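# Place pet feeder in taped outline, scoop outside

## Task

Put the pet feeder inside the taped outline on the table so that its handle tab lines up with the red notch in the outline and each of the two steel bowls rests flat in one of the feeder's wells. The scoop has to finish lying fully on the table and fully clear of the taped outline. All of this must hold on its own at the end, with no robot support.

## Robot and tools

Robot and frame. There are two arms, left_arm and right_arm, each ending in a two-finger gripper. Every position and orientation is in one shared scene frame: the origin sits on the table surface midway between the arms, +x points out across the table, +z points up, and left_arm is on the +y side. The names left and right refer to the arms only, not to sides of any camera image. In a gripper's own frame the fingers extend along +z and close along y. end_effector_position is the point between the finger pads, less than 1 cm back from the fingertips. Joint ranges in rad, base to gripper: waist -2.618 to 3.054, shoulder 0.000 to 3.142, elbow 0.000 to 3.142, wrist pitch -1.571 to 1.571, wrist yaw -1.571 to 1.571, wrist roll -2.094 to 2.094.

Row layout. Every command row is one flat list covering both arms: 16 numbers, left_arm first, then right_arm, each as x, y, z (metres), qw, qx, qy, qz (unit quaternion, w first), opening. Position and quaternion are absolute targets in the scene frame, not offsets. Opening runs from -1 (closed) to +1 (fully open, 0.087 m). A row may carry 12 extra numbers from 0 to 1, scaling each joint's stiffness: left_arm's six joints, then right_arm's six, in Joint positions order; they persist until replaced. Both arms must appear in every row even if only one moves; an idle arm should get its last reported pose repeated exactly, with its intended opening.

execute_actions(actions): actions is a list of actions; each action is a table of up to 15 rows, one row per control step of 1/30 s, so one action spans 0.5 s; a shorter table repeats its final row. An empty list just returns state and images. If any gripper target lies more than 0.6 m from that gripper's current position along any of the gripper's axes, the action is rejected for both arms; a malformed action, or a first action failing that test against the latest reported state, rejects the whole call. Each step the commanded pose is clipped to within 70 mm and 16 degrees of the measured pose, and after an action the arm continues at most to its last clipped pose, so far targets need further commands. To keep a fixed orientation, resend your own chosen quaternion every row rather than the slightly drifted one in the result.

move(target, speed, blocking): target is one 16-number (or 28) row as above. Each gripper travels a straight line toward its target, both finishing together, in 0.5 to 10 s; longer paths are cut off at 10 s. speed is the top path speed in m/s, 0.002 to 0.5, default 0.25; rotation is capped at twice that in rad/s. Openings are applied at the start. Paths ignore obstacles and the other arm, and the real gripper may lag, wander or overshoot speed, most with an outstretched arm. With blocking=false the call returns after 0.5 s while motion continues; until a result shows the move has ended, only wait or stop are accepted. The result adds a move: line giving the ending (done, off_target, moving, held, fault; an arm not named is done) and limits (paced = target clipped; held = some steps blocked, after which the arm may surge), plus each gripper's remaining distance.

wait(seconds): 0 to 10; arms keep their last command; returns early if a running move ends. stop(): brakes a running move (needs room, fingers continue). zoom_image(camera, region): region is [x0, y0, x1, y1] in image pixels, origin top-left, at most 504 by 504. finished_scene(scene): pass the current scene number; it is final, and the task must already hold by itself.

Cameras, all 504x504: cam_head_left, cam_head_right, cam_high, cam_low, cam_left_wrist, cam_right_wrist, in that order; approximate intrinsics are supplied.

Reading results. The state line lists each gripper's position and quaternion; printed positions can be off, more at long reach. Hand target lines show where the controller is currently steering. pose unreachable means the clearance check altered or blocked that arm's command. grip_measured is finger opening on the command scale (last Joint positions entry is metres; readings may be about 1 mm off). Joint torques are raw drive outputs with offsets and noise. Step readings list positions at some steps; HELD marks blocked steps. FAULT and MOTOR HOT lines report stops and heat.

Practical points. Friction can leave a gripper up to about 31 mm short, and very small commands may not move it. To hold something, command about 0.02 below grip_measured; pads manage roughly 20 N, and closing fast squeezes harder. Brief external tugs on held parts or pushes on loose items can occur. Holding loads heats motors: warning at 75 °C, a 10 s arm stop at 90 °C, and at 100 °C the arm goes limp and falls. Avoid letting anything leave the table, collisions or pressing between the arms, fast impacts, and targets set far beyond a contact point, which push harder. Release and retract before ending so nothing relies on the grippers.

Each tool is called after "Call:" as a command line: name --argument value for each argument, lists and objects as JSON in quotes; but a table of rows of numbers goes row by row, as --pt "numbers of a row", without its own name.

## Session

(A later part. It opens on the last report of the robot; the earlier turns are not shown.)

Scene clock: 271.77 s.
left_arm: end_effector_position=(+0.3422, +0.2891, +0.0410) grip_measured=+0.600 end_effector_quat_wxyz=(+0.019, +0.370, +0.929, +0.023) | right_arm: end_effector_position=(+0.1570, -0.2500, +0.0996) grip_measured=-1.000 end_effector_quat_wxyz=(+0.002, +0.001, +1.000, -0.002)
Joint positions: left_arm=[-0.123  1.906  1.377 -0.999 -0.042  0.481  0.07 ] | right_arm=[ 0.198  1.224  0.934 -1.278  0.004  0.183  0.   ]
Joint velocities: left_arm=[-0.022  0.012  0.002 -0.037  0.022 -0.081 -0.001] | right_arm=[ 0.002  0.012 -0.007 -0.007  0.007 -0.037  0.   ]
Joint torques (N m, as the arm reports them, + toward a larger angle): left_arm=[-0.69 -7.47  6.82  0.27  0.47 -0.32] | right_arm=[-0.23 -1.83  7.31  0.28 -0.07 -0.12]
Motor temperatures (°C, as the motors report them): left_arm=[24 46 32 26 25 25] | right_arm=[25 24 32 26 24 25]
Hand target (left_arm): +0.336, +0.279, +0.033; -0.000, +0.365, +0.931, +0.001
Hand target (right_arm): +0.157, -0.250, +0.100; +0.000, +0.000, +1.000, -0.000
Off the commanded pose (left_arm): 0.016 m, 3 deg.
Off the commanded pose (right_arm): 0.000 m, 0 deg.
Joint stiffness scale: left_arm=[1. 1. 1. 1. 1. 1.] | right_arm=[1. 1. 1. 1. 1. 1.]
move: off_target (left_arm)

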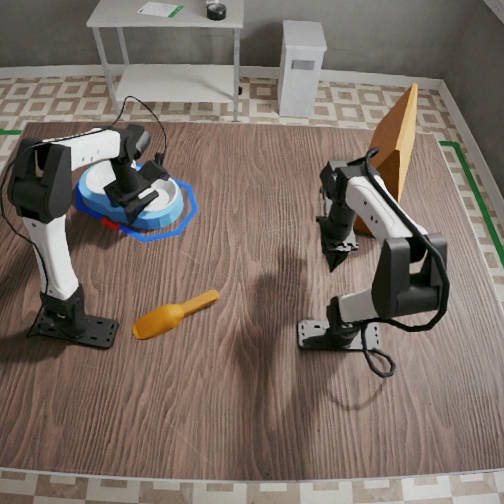

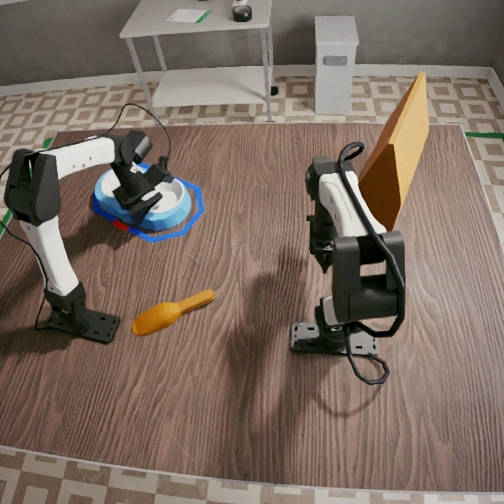

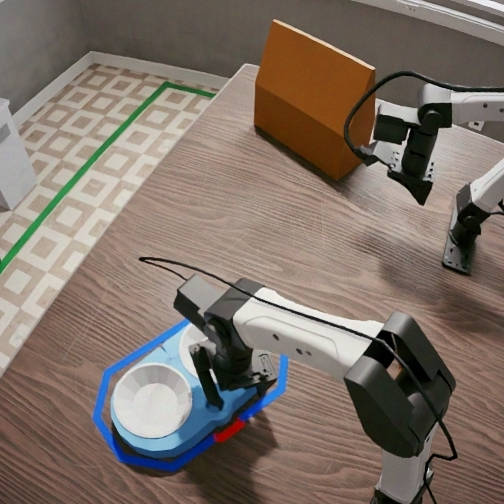

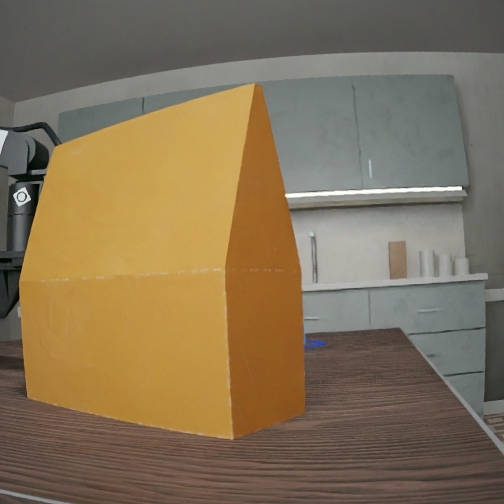

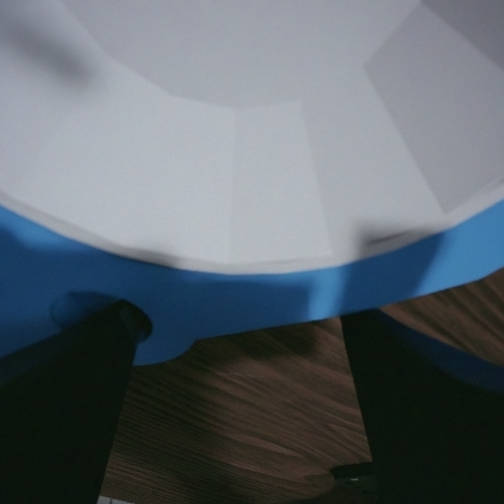

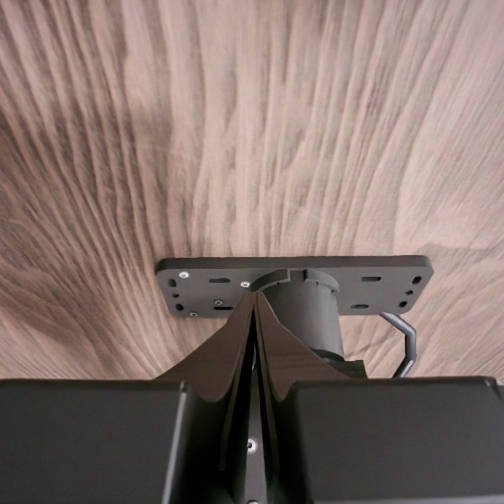

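Call:
move --target '[0.340,0.270,0.030,0,0.423,0.906,0,0.6,0.1573,-0.25,0.10,0,0,1,0,-1]' --speed 0.06

Call:
zoom_image --camera "cam_high" --region '[70,280,310,490]'

Call:
zoom_image --camera "cam_head_right" --region '[70,130,230,260]'

Scene clock: 283.80 s.
left_arm: end_effector_position=(+0.3406, +0.2856, +0.0410) grip_measured=+0.600 end_effector_quat_wxyz=(+0.007, +0.407, +0.913, +0.028) | right_arm: end_effector_position=(+0.1570, -0.2500, +0.0996) grip_measured=-1.000 end_effector_quat_wxyz=(+0.002, +0.001, +1.000, -0.002)
Joint positions: left_arm=[-0.148  1.919  1.39  -1.021 -0.053  0.538  0.07 ] | right_arm=[ 0.198  1.224  0.934 -1.278  0.004  0.183  0.   ]
Joint velocities: left_arm=[-0.002  0.017  0.017  0.051 -0.022 -0.022 -0.   ] | right_arm=[-0.017 -0.002  0.002  0.095 -0.051 -0.022  0.   ]
Joint torques (N m, as the arm reports them, + toward a larger angle): left_arm=[-1.16 -7.35  6.97  0.53  0.53  0.04] | right_arm=[-0.11 -1.72  7.44  0.31 -0.13 -0.1 ]
Motor temperatures (°C, as the motors report them): left_arm=[24 44 34 26 25 25] | right_arm=[25 24 33 26 24 25]
Hand target (left_arm): +0.340, +0.271, +0.031; +0.000, +0.423, +0.906, +0.001
Hand target (right_arm): +0.157, -0.250, +0.100; +0.000, +0.000, +1.000, -0.000
Off the commanded pose (left_arm): 0.019 m, 4 deg.
Off the commanded pose (right_arm): 0.000 m, 0 deg.
Joint stiffness scale: left_arm=[1. 1. 1. 1. 1. 1.] | right_arm=[1. 1. 1. 1. 1. 1.]
move: off_target (left_arm)

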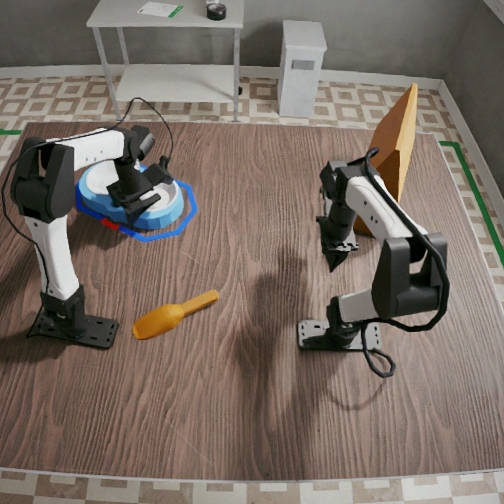

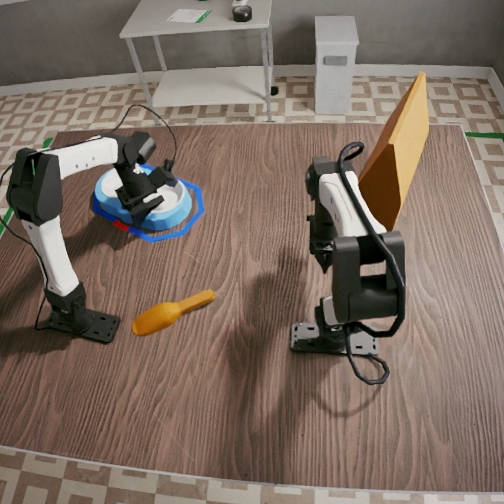

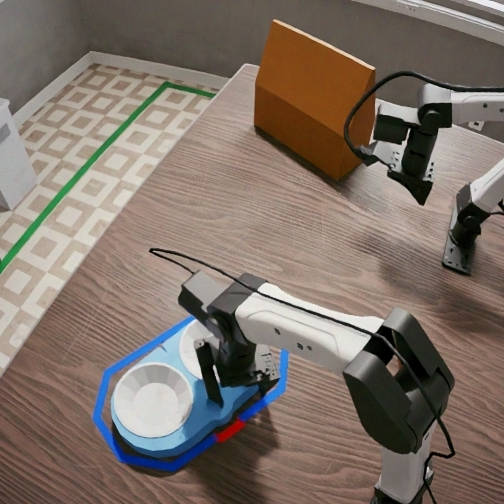

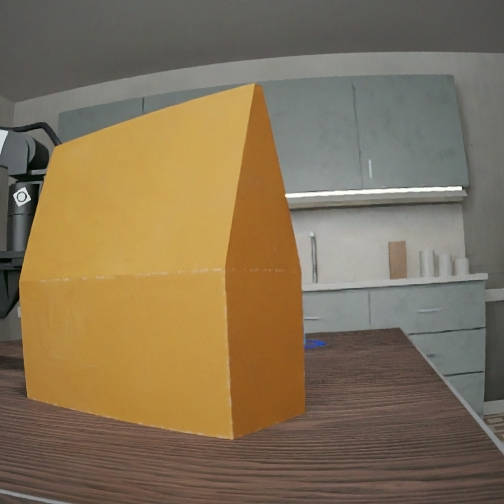

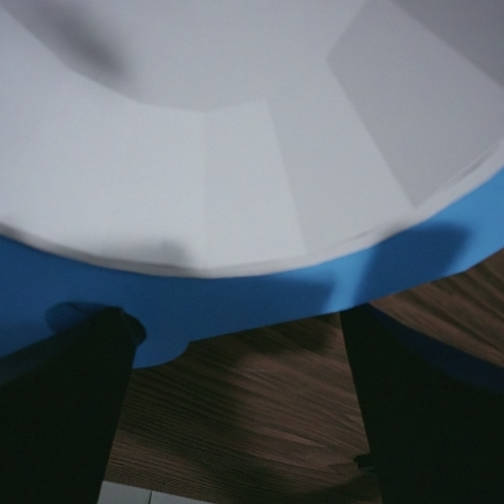

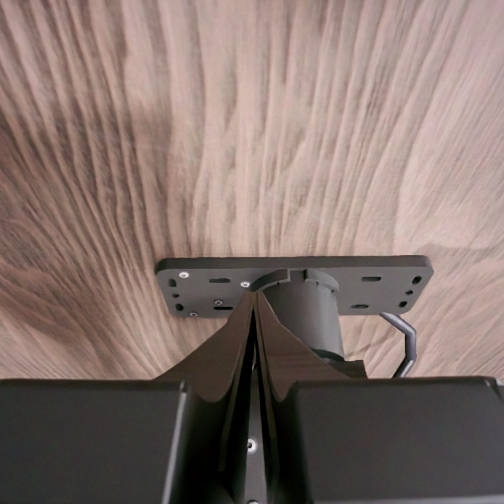

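Region (70, 280, 310, 490) of cam_high's 504x504 image, scaled by 2.100, with more detail than that image has; it fills the top 441 rows of this view, and the rest is white.

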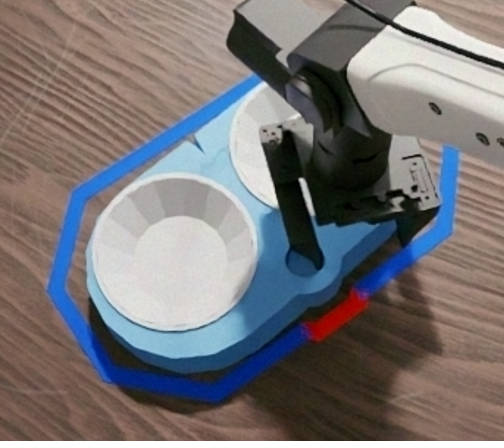

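Region (70, 130, 230, 260) of cam_head_right's 504x504 image, scaled by 3.150, with more detail than that image has; it fills the top 410 rows of this view, and the rest is white.

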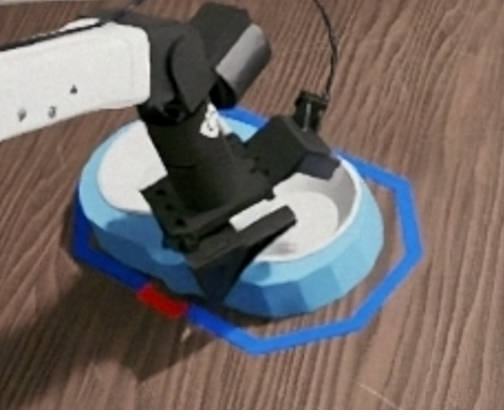

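Call:
move --target '[0.343,0.290,0.11,0,0.407,0.913,0,0.6,0.1573,-0.25,0.10,0,0,1,0,-1]' --speed 0.12

Call:
move --target '[0.45,0.49,0.10,0.06,0,0.998,0,-1,0.1573,-0.25,0.10,0,0,1,0,-1]' --speed 0.3

Call:
zoom_image --camera "cam_head_right" --region '[60,130,220,260]'

Scene clock: 299.50 s.
left_arm: end_effector_position=(+0.3405, +0.2890, +0.0990) grip_measured=+0.600 end_effector_quat_wxyz=(-0.012, +0.407, +0.913, +0.002) | right_arm: end_effector_position=(+0.1570, -0.2500, +0.0996) grip_measured=-1.000 end_effector_quat_wxyz=(+0.002, +0.001, +1.000, -0.002)
Joint positions: left_arm=[-0.116  1.919  1.622 -1.297 -0.008  0.568  0.07 ] | right_arm=[ 0.198  1.224  0.934 -1.278  0.004  0.183  0.   ]
Joint velocities: left_arm=[ 0.002 -0.017  0.007 -0.081 -0.022  0.037  0.   ] | right_arm=[-0.022 -0.002  0.012 -0.007  0.022 -0.022  0.   ]
Joint torques (N m, as the arm reports them, + toward a larger angle): left_arm=[  1.05 -12.54   7.48   0.15   0.18  -0.02] | right_arm=[-0.26 -1.71  7.16  0.3  -0.16 -0.09]
Motor temperatures (°C, as the motors report them): left_arm=[24 42 35 26 26 25] | right_arm=[25 24 33 26 24 25]
Hand target (left_arm): +0.343, +0.290, +0.110; +0.000, +0.407, +0.913, +0.000
Hand target (right_arm): +0.157, -0.250, +0.100; +0.000, +0.000, +1.000, -0.000
Off the commanded pose (left_arm): 0.011 m, 1 deg.
Off the commanded pose (right_arm): 0.000 m, 0 deg.
Joint stiffness scale: left_arm=[1. 1. 1. 1. 1. 1.] | right_arm=[1. 1. 1. 1. 1. 1.]
move: off_target (left_arm)

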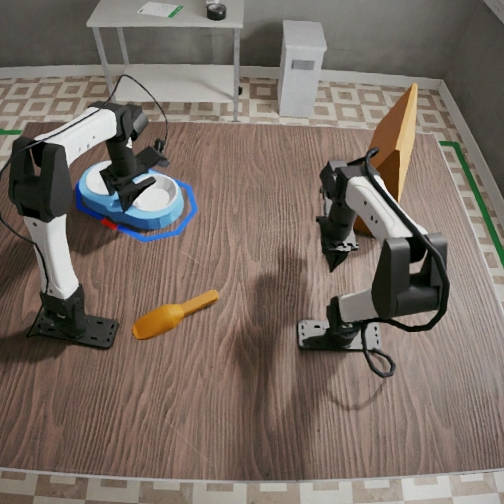

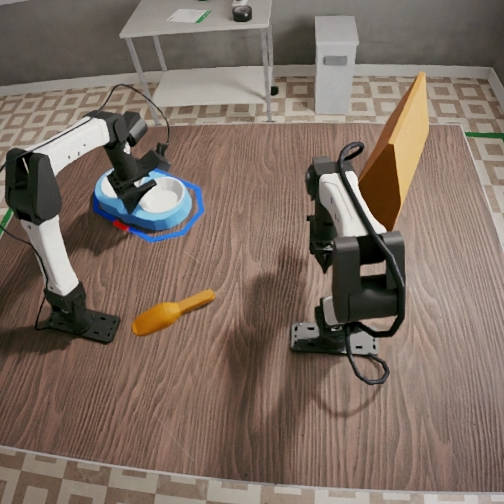

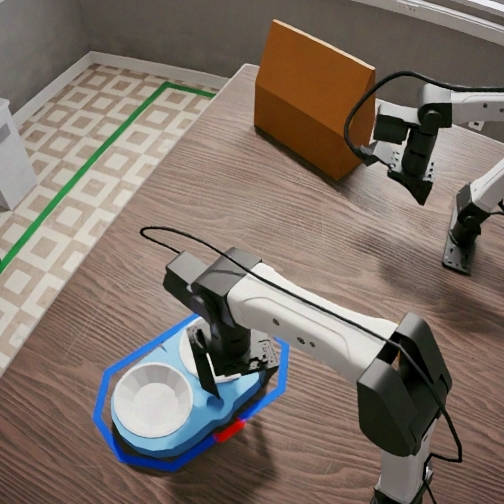

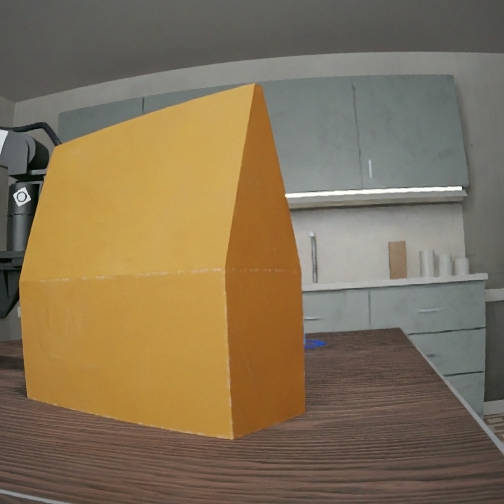

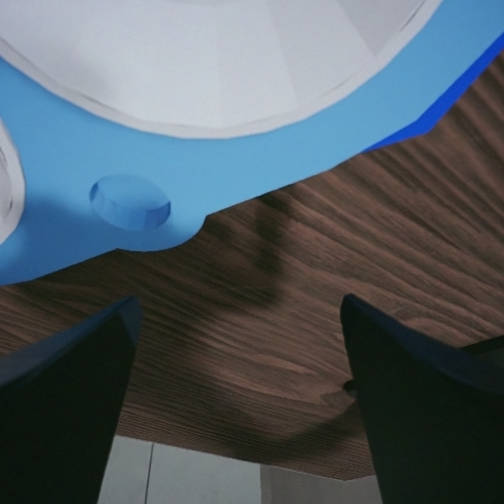

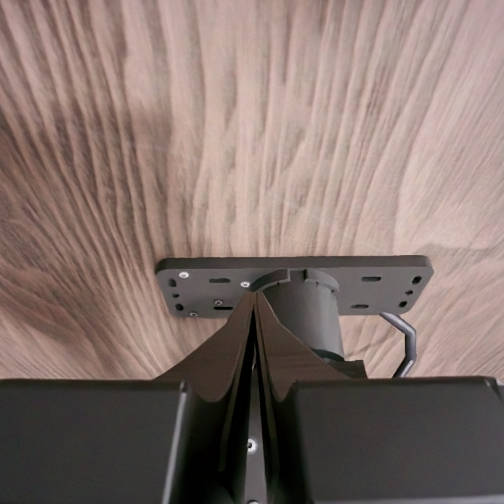

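Scene clock: 301.63 s.
left_arm: end_effector_position=(+0.4467, +0.4914, +0.1044) grip_measured=-1.000 end_effector_quat_wxyz=(+0.068, +0.004, +0.998, +0.004) | right_arm: end_effector_position=(+0.1570, -0.2500, +0.0996) grip_measured=-1.000 end_effector_quat_wxyz=(+0.002, +0.001, +1.000, -0.002)
Joint positions: left_arm=[ 0.458  2.344  2.322 -1.417  0.034  0.31   0.   ] | right_arm=[ 0.198  1.224  0.934 -1.278  0.004  0.183  0.   ]
Joint velocities: left_arm=[ 0.002 -0.007  0.002 -0.081  0.037 -0.066  0.   ] | right_arm=[-0.002 -0.012  0.002 -0.007 -0.081 -0.007  0.   ]
Joint torques (N m, as the arm reports them, + toward a larger angle): left_arm=[  0.31 -12.81   7.79   0.53   0.19  -0.14] | right_arm=[-0.38 -1.99  7.06  0.27 -0.11 -0.13]
Motor temperatures (°C, as the motors report them): left_arm=[24 43 35 26 26 25] | right_arm=[25 24 33 26 24 25]
Hand target (left_arm): +0.447, +0.489, +0.100; +0.062, +0.000, +0.998, -0.003
Hand target (right_arm): +0.157, -0.250, +0.100; +0.000, +0.000, +1.000, -0.000
Off the commanded pose (left_arm): 0.006 m, 1 deg.
Off the commanded pose (right_arm): 0.000 m, 0 deg.
Joint stiffness scale: left_arm=[1. 1. 1. 1. 1. 1.] | right_arm=[1. 1. 1. 1. 1. 1.]
move: done

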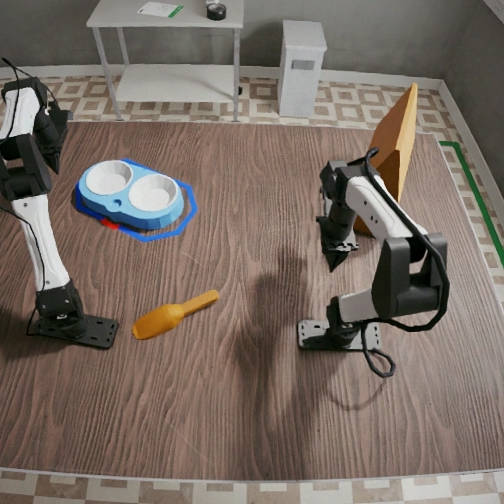

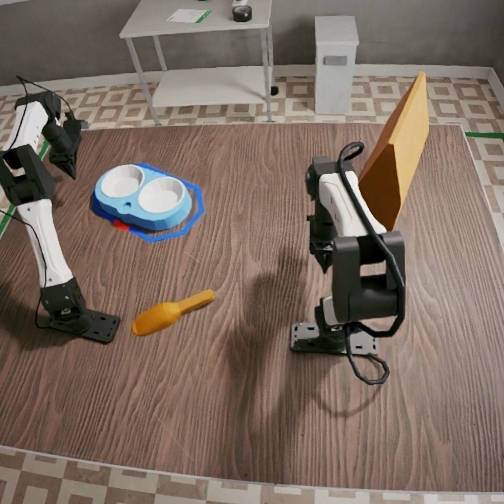

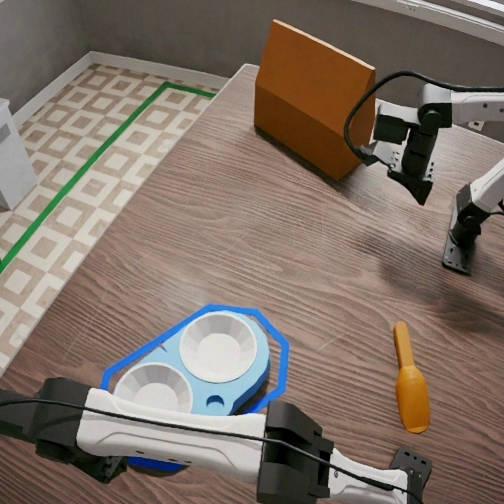

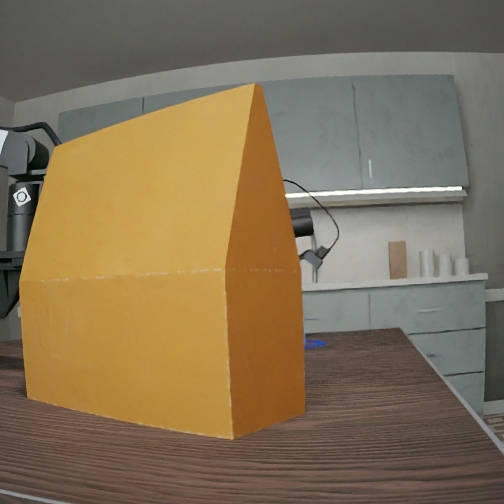

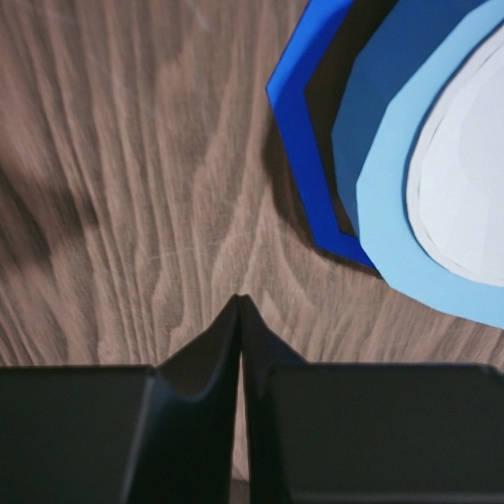

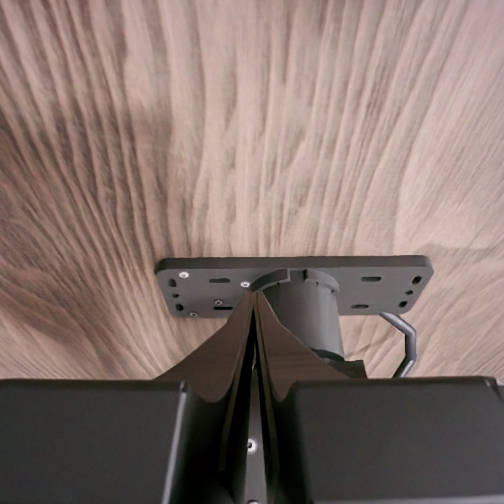

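Region (60, 130, 220, 260) of cam_head_right's 504x504 image, scaled by 3.150, with more detail than that image has; it fills the top 410 rows of this view, and the rest is white.

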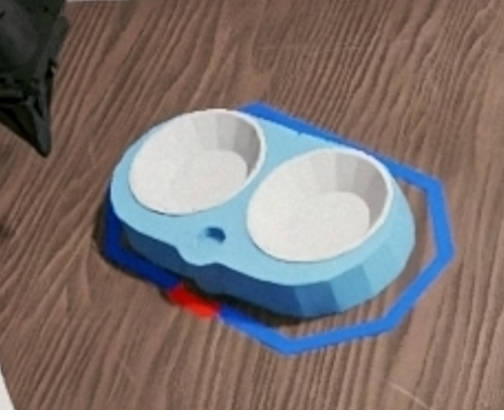

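Call:
move --target '[0.415,0.475,0.025,0.05,0,0.998,0,-1,0.1573,-0.25,0.10,0,0,1,0,-1]' --speed 0.15

Call:
move --target '[0.43,0.43,0.025,0.05,0,0.998,0,-1,0.1573,-0.25,0.10,0,0,1,0,-1]' --speed 0.04

Call:
zoom_image --camera "cam_head_right" --region '[60,130,220,260]'

Scene clock: 320.63 s.
left_arm: end_effector_position=(+0.4140, +0.4770, +0.0187) grip_measured=-1.000 end_effector_quat_wxyz=(+0.038, -0.000, +0.999, -0.006) | right_arm: end_effector_position=(+0.1570, -0.2500, +0.0996) grip_measured=-1.000 end_effector_quat_wxyz=(+0.002, +0.001, +1.000, -0.002)
Joint positions: left_arm=[ 0.45   2.242  1.804 -1.065  0.034  0.295  0.   ] | right_arm=[ 0.198  1.224  0.934 -1.278  0.004  0.183  0.   ]
Joint velocities: left_arm=[ 0.002  0.002 -0.012  0.007 -0.007  0.037  0.   ] | right_arm=[-0.012  0.007 -0.017  0.051  0.037 -0.007  0.   ]
Joint torques (N m, as the arm reports them, + toward a larger angle): left_arm=[ -0.28 -16.92   4.02   0.8    0.09  -0.15] | right_arm=[-0.31 -1.77  7.17  0.28 -0.16 -0.09]
Motor temperatures (°C, as the motors report them): left_arm=[24 47 37 26 25 25] | right_arm=[25 24 33 26 24 25]
Hand target (left_arm): +0.415, +0.474, +0.025; +0.050, -0.000, +0.999, -0.000
Hand target (right_arm): +0.157, -0.250, +0.100; +0.000, +0.000, +1.000, -0.000
Off the commanded pose (left_arm): 0.007 m, 2 deg.
Off the commanded pose (right_arm): 0.000 m, 0 deg.
Joint stiffness scale: left_arm=[1. 1. 1. 1. 1. 1.] | right_arm=[1. 1. 1. 1. 1. 1.]
move: done

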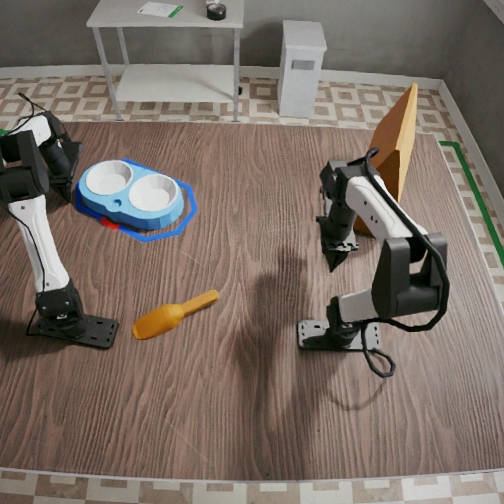

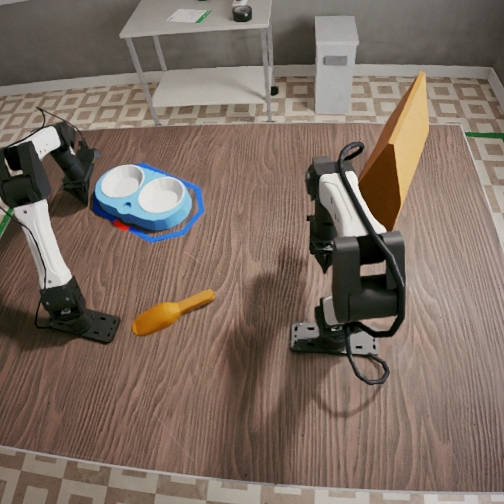

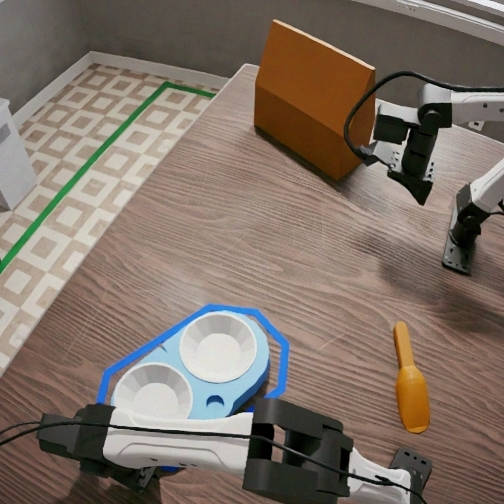

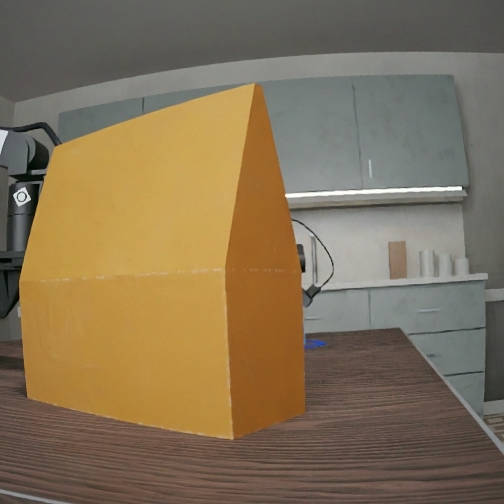

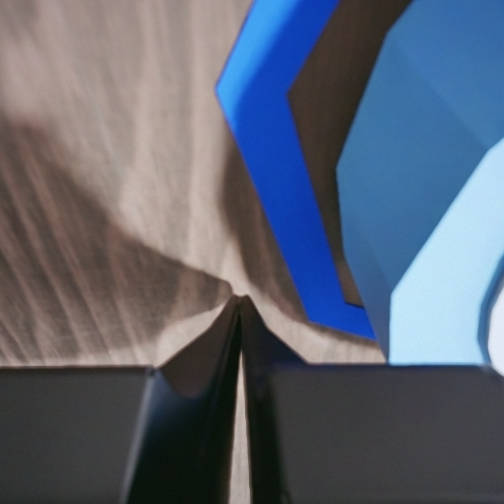

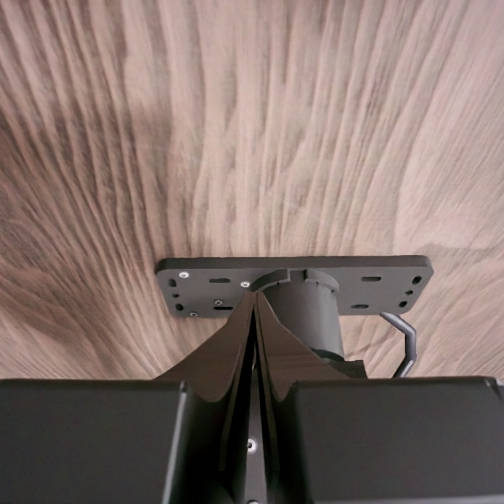

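Scene clock: 322.20 s.
left_arm: end_effector_position=(+0.4238, +0.4361, +0.0188) grip_measured=-1.000 end_effector_quat_wxyz=(+0.034, -0.001, +0.999, +0.002) | right_arm: end_effector_position=(+0.1570, -0.2500, +0.0996) grip_measured=-1.000 end_effector_quat_wxyz=(+0.002, +0.001, +1.000, -0.002)
Joint positions: left_arm=[ 0.347  2.242  1.804 -1.065  0.01   0.191  0.   ] | right_arm=[ 0.198  1.224  0.934 -1.278  0.004  0.183  0.   ]
Joint velocities: left_arm=[ 0.002 -0.002  0.002  0.022 -0.066 -0.022  0.   ] | right_arm=[-0.002 -0.012 -0.022  0.022  0.007  0.007  0.   ]
Joint torques (N m, as the arm reports them, + toward a larger angle): left_arm=[ -0.68 -15.22   6.2    0.76   0.19  -0.14] | right_arm=[-0.09 -1.94  7.28  0.32 -0.15 -0.04]
Motor temperatures (°C, as the motors report them): left_arm=[24 47 37 26 25 25] | right_arm=[25 24 33 26 24 25]
Hand target (left_arm): +0.430, +0.431, +0.025; +0.050, +0.000, +0.999, +0.000
Hand target (right_arm): +0.157, -0.250, +0.100; +0.000, +0.000, +1.000, -0.000
Off the commanded pose (left_arm): 0.011 m, 2 deg.
Off the commanded pose (right_arm): 0.000 m, 0 deg.
Joint stiffness scale: left_arm=[1. 1. 1. 1. 1. 1.] | right_arm=[1. 1. 1. 1. 1. 1.]
move: off_target (left_arm)

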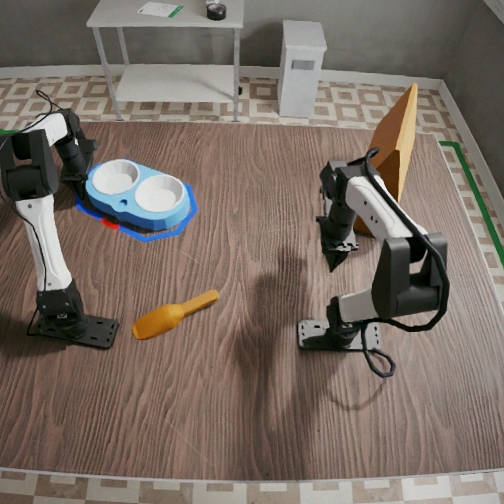

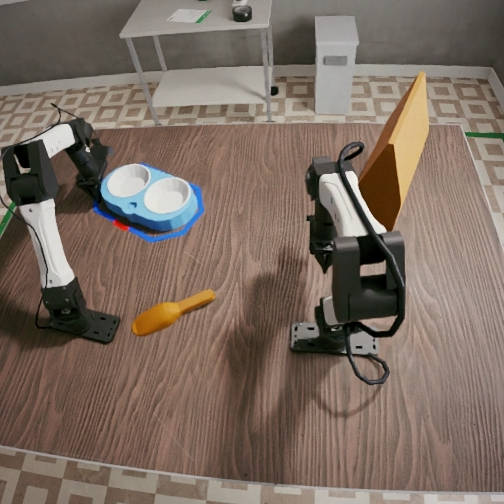

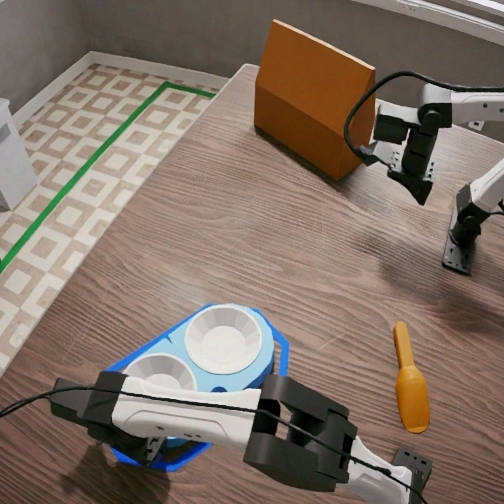

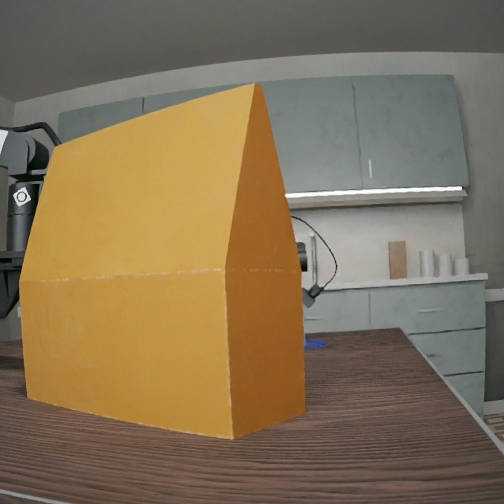

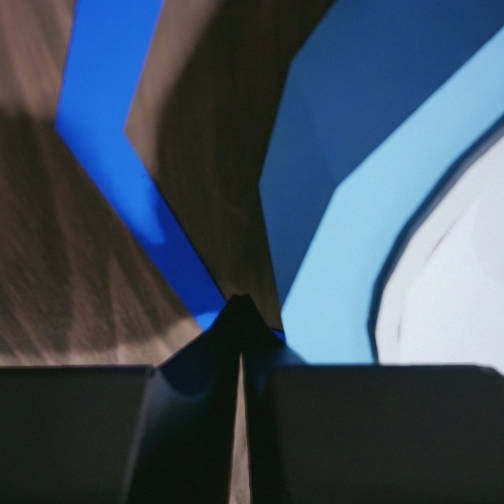

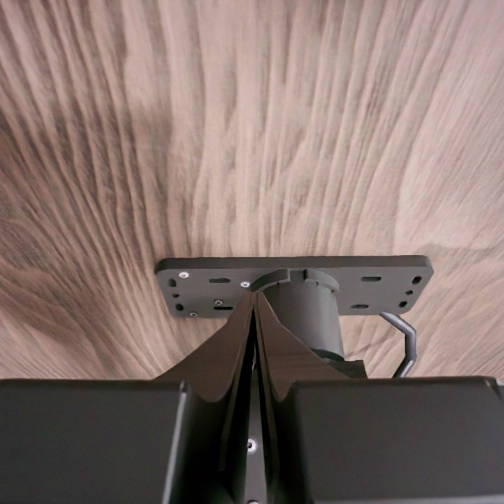

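Region (60, 130, 220, 260) of cam_head_right's 504x504 image, scaled by 3.150, with more detail than that image has; it fills the top 410 rows of this view, and the rest is white.

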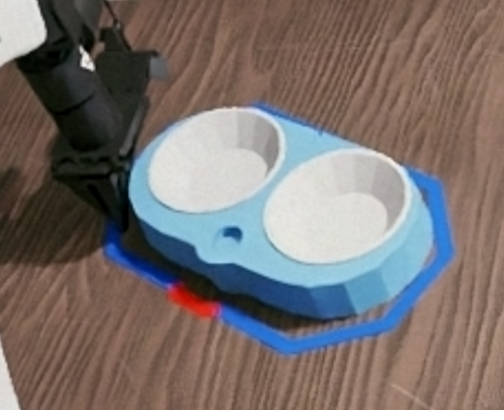

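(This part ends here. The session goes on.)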